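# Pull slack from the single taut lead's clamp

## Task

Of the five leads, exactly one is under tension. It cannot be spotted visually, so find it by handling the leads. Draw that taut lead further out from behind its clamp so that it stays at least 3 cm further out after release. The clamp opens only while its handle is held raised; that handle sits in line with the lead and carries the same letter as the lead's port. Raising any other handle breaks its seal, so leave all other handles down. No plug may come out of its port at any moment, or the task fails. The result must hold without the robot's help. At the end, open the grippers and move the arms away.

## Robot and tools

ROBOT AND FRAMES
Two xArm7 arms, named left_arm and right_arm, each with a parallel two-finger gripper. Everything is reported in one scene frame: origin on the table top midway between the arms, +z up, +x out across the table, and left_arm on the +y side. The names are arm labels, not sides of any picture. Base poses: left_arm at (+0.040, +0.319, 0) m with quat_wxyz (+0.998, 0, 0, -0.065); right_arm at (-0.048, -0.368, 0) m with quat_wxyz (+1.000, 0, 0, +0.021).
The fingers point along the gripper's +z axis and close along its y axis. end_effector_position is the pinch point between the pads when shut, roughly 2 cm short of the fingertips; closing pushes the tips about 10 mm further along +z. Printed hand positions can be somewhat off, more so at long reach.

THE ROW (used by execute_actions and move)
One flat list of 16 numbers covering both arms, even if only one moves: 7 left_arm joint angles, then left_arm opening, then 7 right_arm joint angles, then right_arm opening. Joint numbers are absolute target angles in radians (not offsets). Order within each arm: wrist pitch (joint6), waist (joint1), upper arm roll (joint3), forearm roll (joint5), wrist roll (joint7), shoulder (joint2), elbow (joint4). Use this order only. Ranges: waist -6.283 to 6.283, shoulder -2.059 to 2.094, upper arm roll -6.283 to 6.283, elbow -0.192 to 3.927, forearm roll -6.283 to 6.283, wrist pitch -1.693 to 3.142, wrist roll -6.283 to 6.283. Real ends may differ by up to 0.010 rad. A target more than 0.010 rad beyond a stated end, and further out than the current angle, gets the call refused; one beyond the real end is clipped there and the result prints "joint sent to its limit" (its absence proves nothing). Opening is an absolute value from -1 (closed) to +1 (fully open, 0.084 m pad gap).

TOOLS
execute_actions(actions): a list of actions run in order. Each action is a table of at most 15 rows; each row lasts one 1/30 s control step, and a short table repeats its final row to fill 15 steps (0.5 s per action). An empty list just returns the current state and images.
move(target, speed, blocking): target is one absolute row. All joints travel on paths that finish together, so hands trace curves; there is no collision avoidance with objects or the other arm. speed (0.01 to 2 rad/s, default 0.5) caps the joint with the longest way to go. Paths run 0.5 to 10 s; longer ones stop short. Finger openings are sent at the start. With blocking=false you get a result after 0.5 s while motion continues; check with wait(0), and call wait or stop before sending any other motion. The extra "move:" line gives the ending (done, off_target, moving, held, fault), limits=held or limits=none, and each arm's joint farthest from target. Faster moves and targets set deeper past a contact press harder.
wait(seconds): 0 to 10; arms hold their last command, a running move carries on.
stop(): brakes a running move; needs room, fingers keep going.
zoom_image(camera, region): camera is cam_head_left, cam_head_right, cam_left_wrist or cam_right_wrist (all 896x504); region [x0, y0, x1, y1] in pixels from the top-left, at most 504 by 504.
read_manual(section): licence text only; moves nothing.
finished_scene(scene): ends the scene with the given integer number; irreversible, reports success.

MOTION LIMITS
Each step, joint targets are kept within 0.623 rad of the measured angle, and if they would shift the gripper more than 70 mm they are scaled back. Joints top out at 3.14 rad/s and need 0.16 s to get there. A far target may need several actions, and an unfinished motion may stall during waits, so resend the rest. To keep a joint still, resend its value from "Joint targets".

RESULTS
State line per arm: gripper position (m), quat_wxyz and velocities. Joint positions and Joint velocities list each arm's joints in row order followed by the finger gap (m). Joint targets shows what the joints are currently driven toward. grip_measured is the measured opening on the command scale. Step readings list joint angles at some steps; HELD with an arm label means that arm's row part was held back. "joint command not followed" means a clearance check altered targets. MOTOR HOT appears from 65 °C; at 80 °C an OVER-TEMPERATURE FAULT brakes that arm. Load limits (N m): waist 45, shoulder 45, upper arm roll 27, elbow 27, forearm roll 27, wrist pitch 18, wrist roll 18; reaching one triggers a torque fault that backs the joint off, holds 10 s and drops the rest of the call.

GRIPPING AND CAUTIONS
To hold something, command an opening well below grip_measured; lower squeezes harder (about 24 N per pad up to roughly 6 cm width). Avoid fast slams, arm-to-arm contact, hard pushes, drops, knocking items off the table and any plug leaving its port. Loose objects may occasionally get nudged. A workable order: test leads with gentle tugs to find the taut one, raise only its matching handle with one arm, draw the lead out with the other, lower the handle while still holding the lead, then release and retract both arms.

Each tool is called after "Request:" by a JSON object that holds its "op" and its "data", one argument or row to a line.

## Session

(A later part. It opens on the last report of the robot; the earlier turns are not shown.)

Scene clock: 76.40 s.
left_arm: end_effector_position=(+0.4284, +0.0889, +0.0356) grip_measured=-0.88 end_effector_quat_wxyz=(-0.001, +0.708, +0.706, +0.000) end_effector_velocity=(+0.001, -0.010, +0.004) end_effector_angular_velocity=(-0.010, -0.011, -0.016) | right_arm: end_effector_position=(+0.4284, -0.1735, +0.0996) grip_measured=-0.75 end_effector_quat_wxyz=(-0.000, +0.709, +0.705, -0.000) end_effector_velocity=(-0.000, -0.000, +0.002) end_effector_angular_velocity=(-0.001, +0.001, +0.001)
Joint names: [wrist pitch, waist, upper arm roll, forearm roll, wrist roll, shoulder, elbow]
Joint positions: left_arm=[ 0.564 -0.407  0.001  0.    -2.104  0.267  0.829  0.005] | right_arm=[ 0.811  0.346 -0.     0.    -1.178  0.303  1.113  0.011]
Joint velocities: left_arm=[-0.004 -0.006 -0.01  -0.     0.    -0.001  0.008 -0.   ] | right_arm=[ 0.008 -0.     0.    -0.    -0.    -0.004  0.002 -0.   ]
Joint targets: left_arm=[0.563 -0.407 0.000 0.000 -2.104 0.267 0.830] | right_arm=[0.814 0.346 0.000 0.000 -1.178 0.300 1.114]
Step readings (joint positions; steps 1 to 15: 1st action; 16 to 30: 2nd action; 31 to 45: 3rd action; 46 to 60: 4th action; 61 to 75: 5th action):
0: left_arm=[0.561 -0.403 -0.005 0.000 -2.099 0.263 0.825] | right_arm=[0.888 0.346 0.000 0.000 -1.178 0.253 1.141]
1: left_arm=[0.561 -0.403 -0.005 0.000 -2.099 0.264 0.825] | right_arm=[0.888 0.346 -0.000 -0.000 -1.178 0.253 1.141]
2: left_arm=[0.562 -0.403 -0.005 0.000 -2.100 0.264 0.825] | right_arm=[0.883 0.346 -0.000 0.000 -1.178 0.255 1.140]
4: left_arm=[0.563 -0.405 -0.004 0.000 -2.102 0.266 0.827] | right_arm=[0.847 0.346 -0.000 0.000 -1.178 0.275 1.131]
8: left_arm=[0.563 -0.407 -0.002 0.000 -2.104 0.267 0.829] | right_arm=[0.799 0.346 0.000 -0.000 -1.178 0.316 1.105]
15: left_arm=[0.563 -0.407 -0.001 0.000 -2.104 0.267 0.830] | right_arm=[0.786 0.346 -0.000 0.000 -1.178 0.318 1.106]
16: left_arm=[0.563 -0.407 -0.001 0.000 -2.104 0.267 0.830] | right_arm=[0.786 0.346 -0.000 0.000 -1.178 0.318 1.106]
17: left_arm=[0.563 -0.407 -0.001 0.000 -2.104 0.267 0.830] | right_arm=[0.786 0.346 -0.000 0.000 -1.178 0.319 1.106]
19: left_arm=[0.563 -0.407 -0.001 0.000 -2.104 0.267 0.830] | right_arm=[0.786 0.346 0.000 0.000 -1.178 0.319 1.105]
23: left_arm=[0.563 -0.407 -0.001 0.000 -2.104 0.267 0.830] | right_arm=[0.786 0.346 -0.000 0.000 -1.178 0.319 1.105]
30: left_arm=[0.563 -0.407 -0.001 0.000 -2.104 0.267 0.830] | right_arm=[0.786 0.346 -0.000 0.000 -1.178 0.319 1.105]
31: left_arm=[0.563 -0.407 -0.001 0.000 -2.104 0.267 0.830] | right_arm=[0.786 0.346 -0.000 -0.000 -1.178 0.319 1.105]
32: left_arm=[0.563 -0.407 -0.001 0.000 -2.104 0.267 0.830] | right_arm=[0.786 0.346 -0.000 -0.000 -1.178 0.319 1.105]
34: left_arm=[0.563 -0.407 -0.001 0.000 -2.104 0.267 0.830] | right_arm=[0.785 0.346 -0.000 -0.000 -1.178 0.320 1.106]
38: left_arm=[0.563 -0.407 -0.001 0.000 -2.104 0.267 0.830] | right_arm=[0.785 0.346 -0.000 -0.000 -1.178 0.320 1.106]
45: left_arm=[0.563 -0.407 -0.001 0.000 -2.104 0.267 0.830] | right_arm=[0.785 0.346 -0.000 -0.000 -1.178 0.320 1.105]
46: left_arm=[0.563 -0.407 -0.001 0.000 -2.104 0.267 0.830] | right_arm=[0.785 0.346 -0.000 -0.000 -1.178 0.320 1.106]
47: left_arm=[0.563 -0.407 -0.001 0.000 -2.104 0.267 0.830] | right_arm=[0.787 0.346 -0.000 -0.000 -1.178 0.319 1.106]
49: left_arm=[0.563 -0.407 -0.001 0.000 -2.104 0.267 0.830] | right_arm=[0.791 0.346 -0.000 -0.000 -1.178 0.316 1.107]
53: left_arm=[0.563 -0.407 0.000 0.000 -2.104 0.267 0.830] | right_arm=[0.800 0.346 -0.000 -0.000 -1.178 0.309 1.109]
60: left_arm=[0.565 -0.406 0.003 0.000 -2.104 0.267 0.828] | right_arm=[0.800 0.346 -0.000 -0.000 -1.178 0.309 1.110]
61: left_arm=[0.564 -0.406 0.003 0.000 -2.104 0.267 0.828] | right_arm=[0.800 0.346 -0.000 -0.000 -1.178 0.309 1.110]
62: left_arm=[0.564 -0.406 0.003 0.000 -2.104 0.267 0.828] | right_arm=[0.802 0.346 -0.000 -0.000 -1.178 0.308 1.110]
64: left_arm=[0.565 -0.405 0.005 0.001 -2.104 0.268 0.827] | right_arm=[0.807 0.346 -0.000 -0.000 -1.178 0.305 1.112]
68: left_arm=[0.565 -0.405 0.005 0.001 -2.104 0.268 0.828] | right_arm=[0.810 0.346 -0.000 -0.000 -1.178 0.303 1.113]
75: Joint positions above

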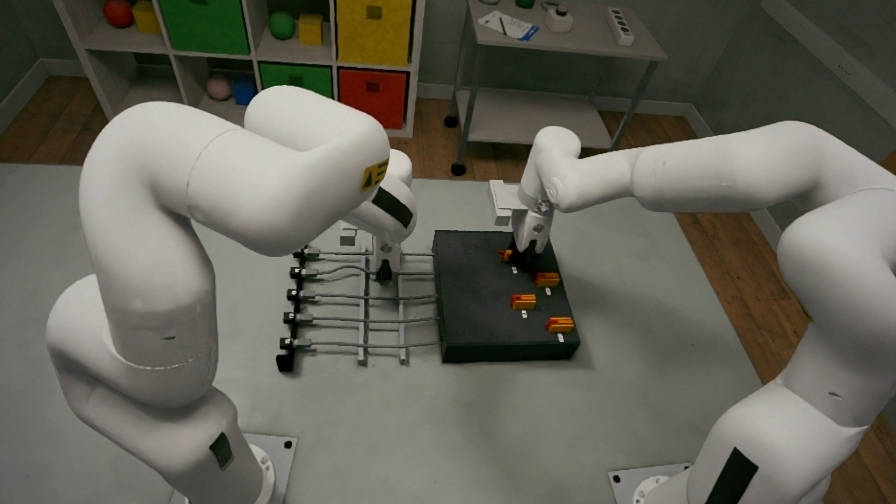

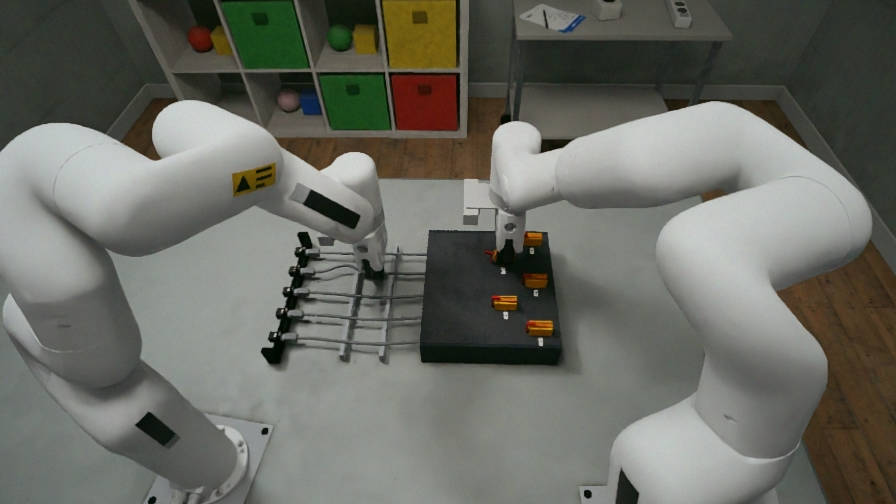

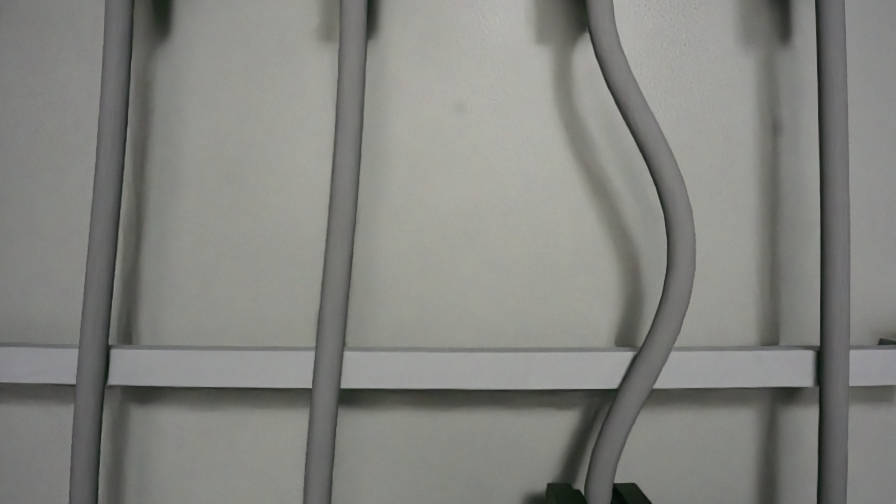

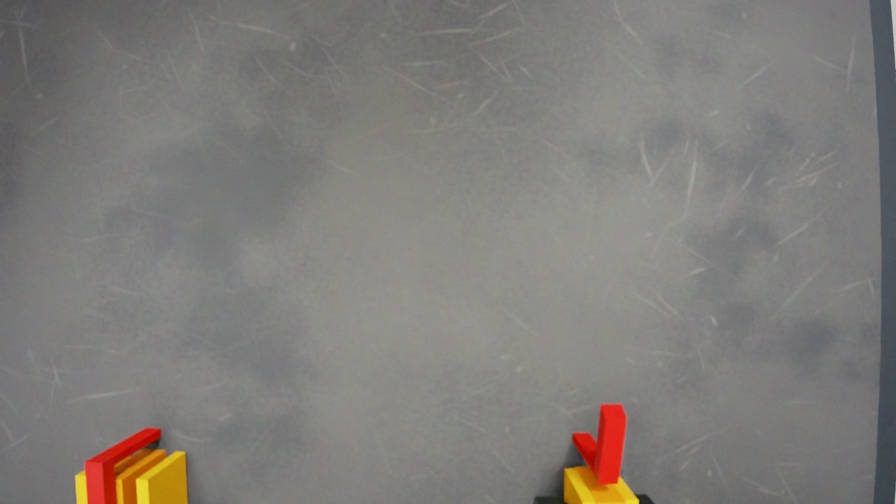

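Request:
{"op": "move", "data": {
  "target": [0.613,-0.3351,0,0,-2.031,0.1585,0.7715,-1,0.8137,0.3464,0,0,-1.178,0.3,1.1137,-1],
  "speed": 0.07
}}

Request:
{"op": "execute_actions", "data": {
  "actions": [
    [[0.613,-0.3351,0,0,-2.031,0.1585,0.7715,-1,0.791,0.3464,0,0,-1.178,0.3157,1.1067,-1]],
    [[0.613,-0.3351,0,0,-2.031,0.1585,0.7715,-1,0.791,0.3464,0,0,-1.178,0.3157,1.1067,0]],
    [[0.613,-0.3351,0,0,-2.031,0.1585,0.7715,-0.3,0.888,0.3464,0,0,-1.178,0.253,1.141,0]]
  ]
}}

Request:
{"op": "move", "data": {
  "target": [1.166,-0.3351,0,0,-2.031,-0.15,1.016,-0.3,1.166,0.1,0,0,-1.324,-0.251,0.915,0],
  "speed": 0.4
}}

Scene clock: 87.23 s.
left_arm: end_effector_position=(+0.4282, +0.1245, +0.0609) grip_measured=-0.88 end_effector_quat_wxyz=(-0.000, +0.709, +0.706, -0.000) end_effector_velocity=(+0.000, +0.000, +0.001) end_effector_angular_velocity=(-0.001, -0.001, -0.001) | right_arm: end_effector_position=(+0.4285, -0.1734, +0.1010) grip_measured=-0.75 end_effector_quat_wxyz=(+0.000, +0.709, +0.706, +0.000) end_effector_velocity=(-0.000, +0.001, -0.000) end_effector_angular_velocity=(+0.001, +0.001, +0.000)
Joint names: [wrist pitch, waist, upper arm roll, forearm roll, wrist roll, shoulder, elbow]
Joint positions: left_arm=[ 0.613 -0.335 -0.     0.    -2.031  0.159  0.772  0.005] | right_arm=[ 0.814  0.346 -0.    -0.    -1.178  0.3    1.114  0.011]
Joint velocities: left_arm=[ 0.001  0.001 -0.     0.     0.001 -0.002 -0.    -0.   ] | right_arm=[ 0.    -0.     0.001  0.001  0.     0.     0.     0.   ]
Joint targets: left_arm=[0.613 -0.335 0.000 0.000 -2.031 0.159 0.771] | right_arm=[0.814 0.346 0.000 0.000 -1.178 0.300 1.114]
move: done; limits=none; left_arm: farthest joint: the waist, 0.000 radians from its target (0.072 radians at the start); right_arm: farthest joint: the waist, 0.000 radians from its target (0.000 radians at the start)

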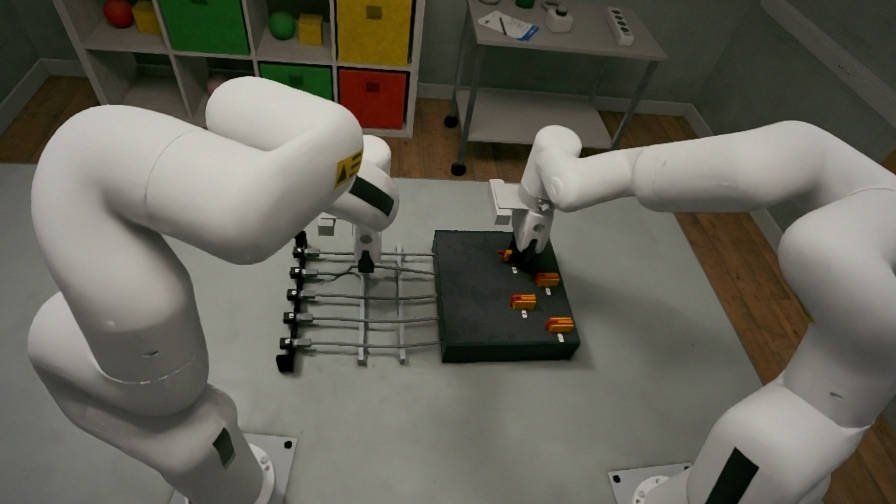

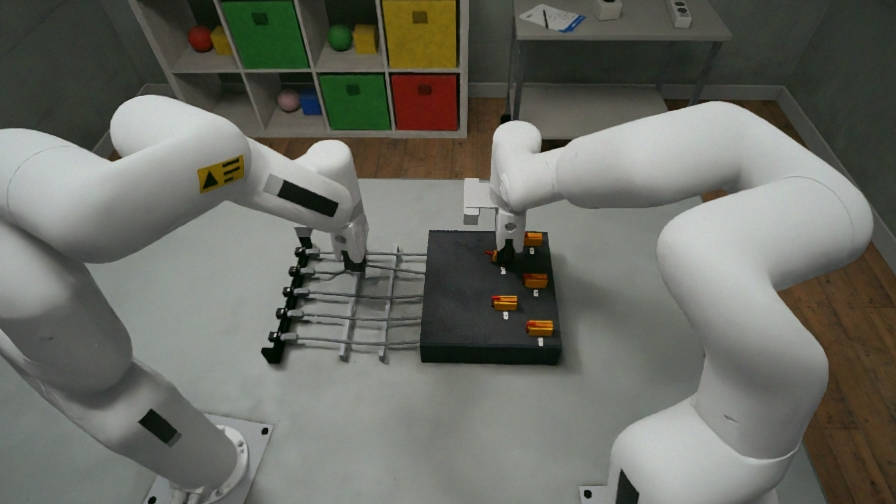

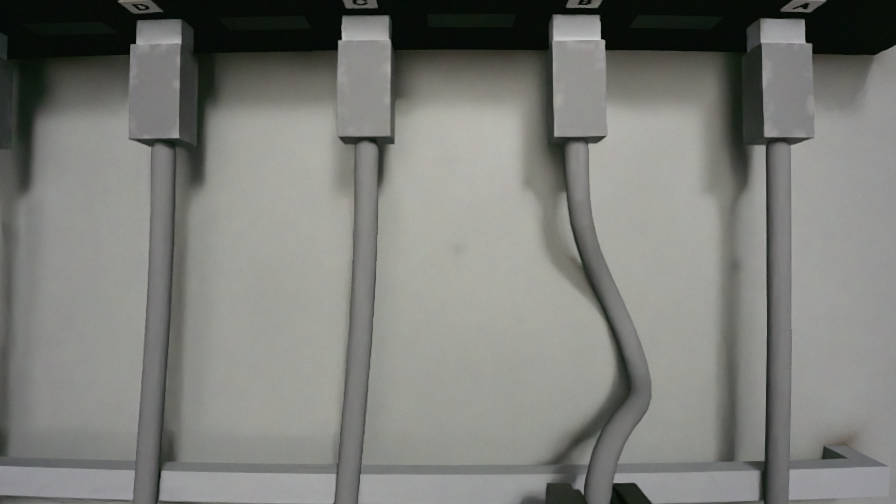

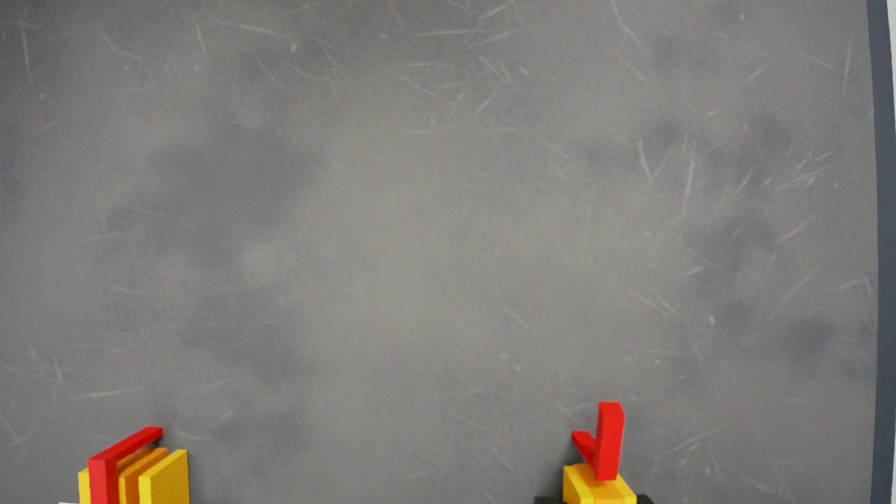

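Scene clock: 88.73 s.
left_arm: end_effector_position=(+0.4282, +0.1247, +0.0609) grip_measured=-0.32 end_effector_quat_wxyz=(-0.000, +0.709, +0.706, -0.000) end_effector_velocity=(+0.000, -0.000, +0.001) end_effector_angular_velocity=(-0.001, -0.002, -0.000) | right_arm: end_effector_position=(+0.4279, -0.1736, +0.1290) grip_measured=-0.01 end_effector_quat_wxyz=(-0.000, +0.709, +0.706, -0.001) end_effector_velocity=(+0.003, +0.001, +0.007) end_effector_angular_velocity=(+0.004, -0.011, +0.001)
Joint names: [wrist pitch, waist, upper arm roll, forearm roll, wrist roll, shoulder, elbow]
Joint positions: left_arm=[ 0.613 -0.335  0.     0.    -2.031  0.159  0.771  0.03 ] | right_arm=[ 0.887  0.346  0.    -0.    -1.178  0.254  1.14   0.044]
Joint velocities: left_arm=[-0.     0.    -0.001  0.    -0.    -0.002  0.     0.   ] | right_arm=[ 0.006  0.    -0.    -0.    -0.    -0.008  0.01   0.   ]
Joint targets: left_arm=[0.613 -0.335 0.000 0.000 -2.031 0.159 0.771] | right_arm=[0.888 0.346 0.000 0.000 -1.178 0.253 1.141]
Step readings (joint positions; steps 1 to 15: 1st action; 16 to 30: 2nd action; 31 to 45: 3rd action):
0: left_arm=[0.613 -0.335 -0.000 0.000 -2.031 0.159 0.772] | right_arm=[0.814 0.346 -0.000 -0.000 -1.178 0.300 1.114]
1: left_arm=[0.613 -0.335 -0.000 0.000 -2.031 0.159 0.772] | right_arm=[0.814 0.346 -0.000 -0.000 -1.178 0.300 1.114]
2: left_arm=[0.613 -0.335 -0.000 0.000 -2.031 0.159 0.772] | right_arm=[0.812 0.346 -0.000 -0.000 -1.178 0.301 1.113]
4: left_arm=[0.613 -0.335 -0.000 0.000 -2.031 0.159 0.772] | right_arm=[0.805 0.346 -0.000 -0.000 -1.178 0.305 1.111]
8: left_arm=[0.613 -0.335 0.000 0.000 -2.031 0.159 0.771] | right_arm=[0.795 0.346 -0.000 -0.000 -1.178 0.312 1.108]
15: left_arm=[0.613 -0.335 0.000 0.000 -2.031 0.159 0.771] | right_arm=[0.792 0.346 -0.000 -0.000 -1.178 0.315 1.107]
16: left_arm=[0.613 -0.335 0.000 0.000 -2.031 0.159 0.771] | right_arm=[0.791 0.346 -0.000 0.000 -1.178 0.315 1.107]
17: left_arm=[0.613 -0.335 0.000 0.000 -2.031 0.159 0.771] | right_arm=[0.792 0.347 0.001 0.000 -1.178 0.315 1.107]
19: left_arm=[0.613 -0.335 0.000 0.000 -2.031 0.159 0.771] | right_arm=[0.793 0.348 0.002 0.001 -1.177 0.314 1.107]
23: left_arm=[0.613 -0.335 0.000 0.000 -2.031 0.159 0.771] | right_arm=[0.792 0.347 0.002 0.001 -1.178 0.315 1.107]
30: left_arm=[0.613 -0.335 0.000 0.000 -2.031 0.159 0.771] | right_arm=[0.791 0.347 0.000 0.000 -1.178 0.316 1.107]
31: left_arm=[0.613 -0.335 0.000 0.000 -2.031 0.159 0.771] | right_arm=[0.791 0.347 0.000 0.000 -1.178 0.315 1.107]
32: left_arm=[0.613 -0.335 0.000 0.000 -2.031 0.159 0.771] | right_arm=[0.796 0.347 0.000 0.000 -1.178 0.314 1.108]
34: left_arm=[0.614 -0.335 0.001 0.000 -2.031 0.159 0.771] | right_arm=[0.831 0.347 0.000 -0.000 -1.178 0.295 1.116]
38: left_arm=[0.613 -0.335 0.001 0.000 -2.031 0.159 0.771] | right_arm=[0.875 0.346 -0.000 0.000 -1.178 0.256 1.142]
45: Joint positions above

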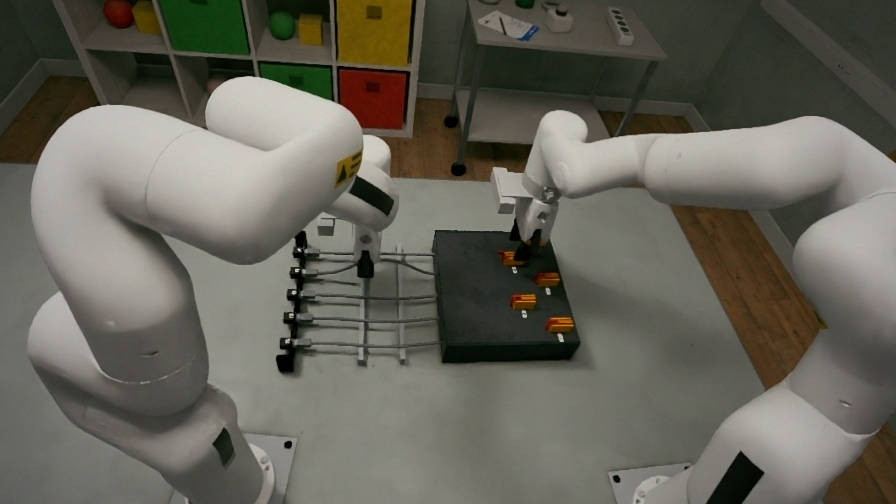

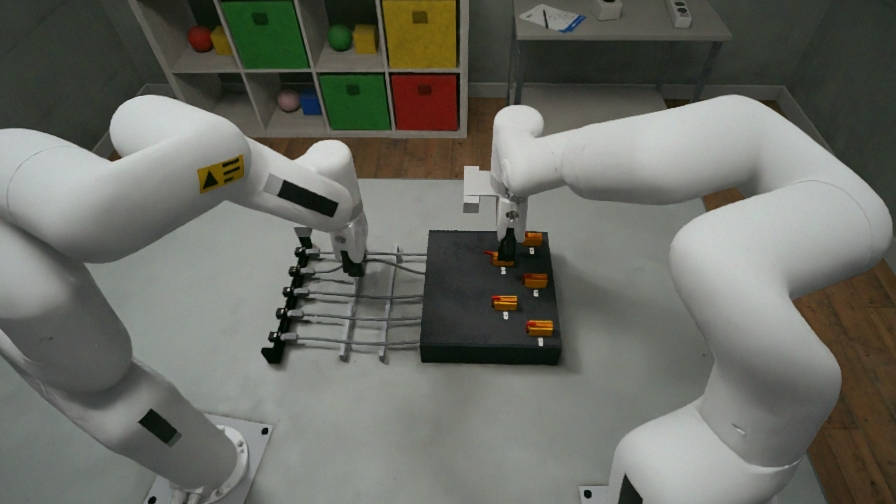

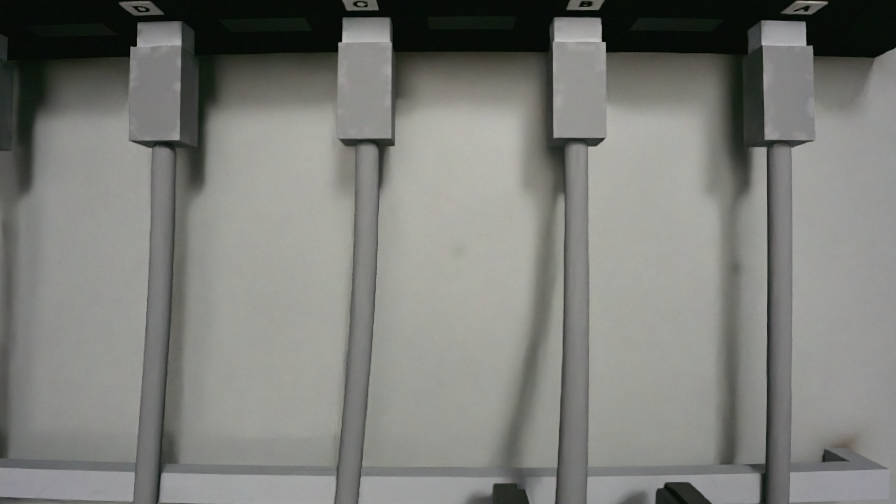

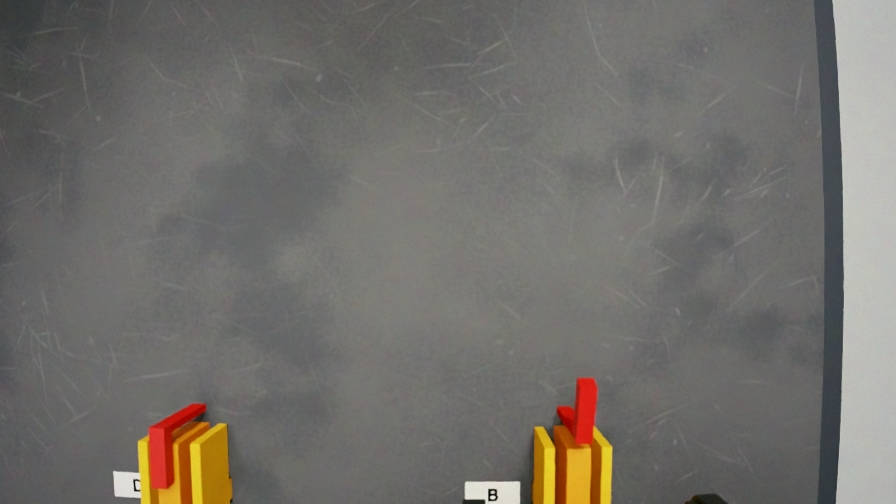

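Scene clock: 90.67 s.
left_arm: end_effector_position=(+0.4236, +0.1268, +0.2491) grip_measured=-0.32 end_effector_quat_wxyz=(-0.000, +0.709, +0.706, -0.000) end_effector_velocity=(+0.001, -0.000, +0.002) end_effector_angular_velocity=(-0.003, -0.004, +0.001) | right_arm: end_effector_position=(+0.3473, -0.3117, +0.2485) grip_measured=-0.01 end_effector_quat_wxyz=(-0.000, +0.743, +0.669, -0.000) end_effector_velocity=(-0.000, -0.001, +0.001) end_effector_angular_velocity=(+0.001, -0.001, -0.003)
Joint names: [wrist pitch, waist, upper arm roll, forearm roll, wrist roll, shoulder, elbow]
Joint positions: left_arm=[ 1.166 -0.335  0.    -0.    -2.031 -0.15   1.016  0.03 ] | right_arm=[ 1.166  0.1    0.     0.    -1.324 -0.25   0.915  0.044]
Joint velocities: left_arm=[ 0.001  0.    -0.    -0.001 -0.    -0.002  0.003 -0.   ] | right_arm=[ 0.001 -0.001 -0.001 -0.    -0.    -0.003 -0.001  0.   ]
Joint targets: left_arm=[1.166 -0.335 0.000 0.000 -2.031 -0.150 1.016] | right_arm=[1.166 0.100 0.000 0.000 -1.324 -0.251 0.915]
move: done; limits=none; left_arm: farthest joint: the waist, 0.000 radians from its target (0.000 radians at the start); right_arm: farthest joint: the shoulder, 0.001 radians from its target (0.505 radians at the start)

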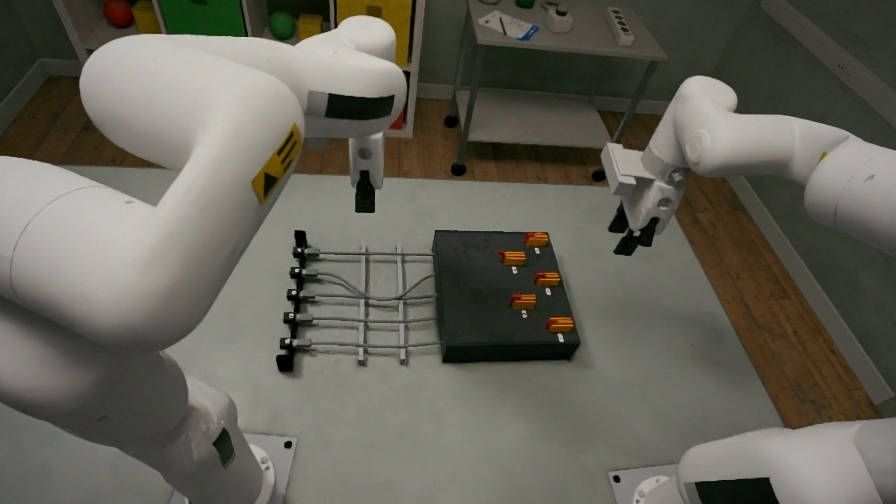

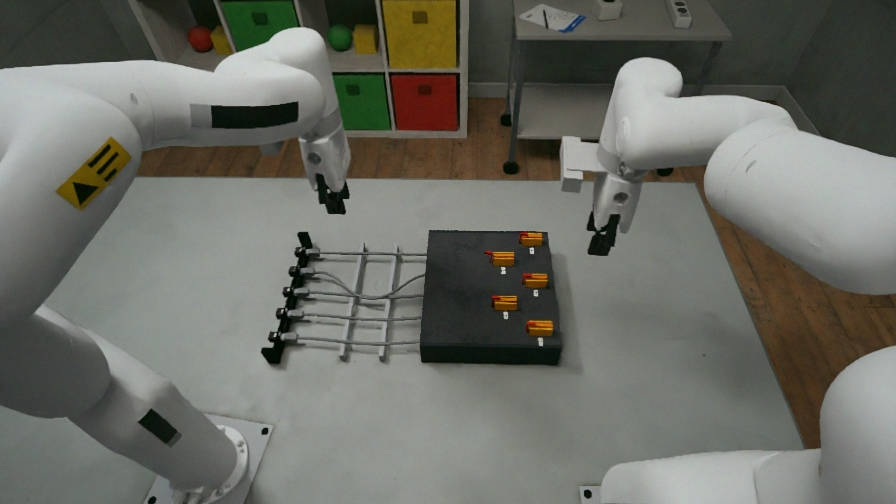

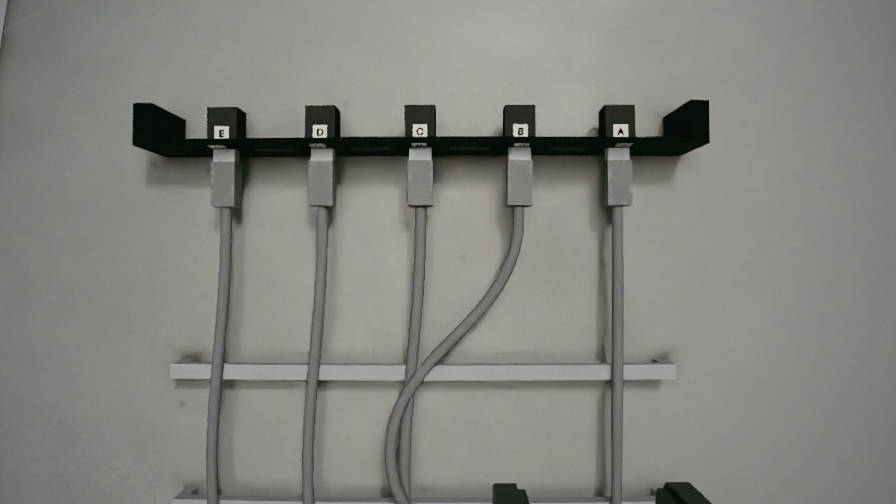

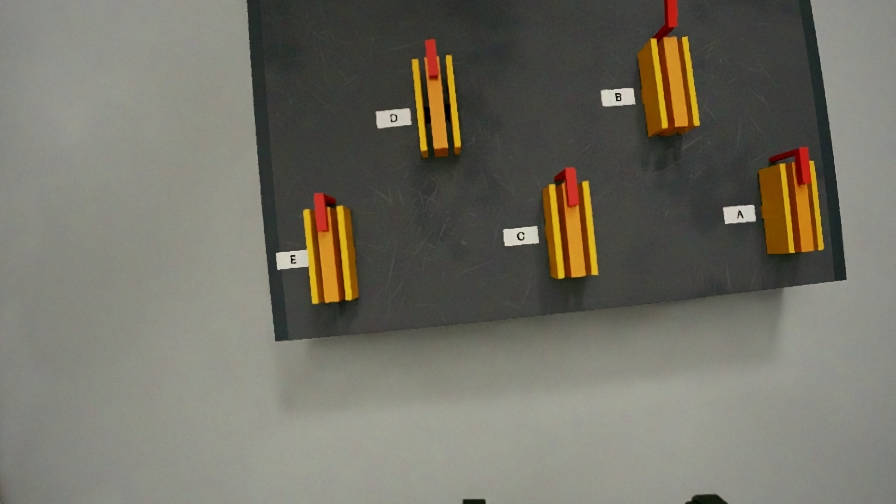

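Request:
{"op": "finished_scene", "data": {
  "scene": 2
}}

The scene is finished: the task was done.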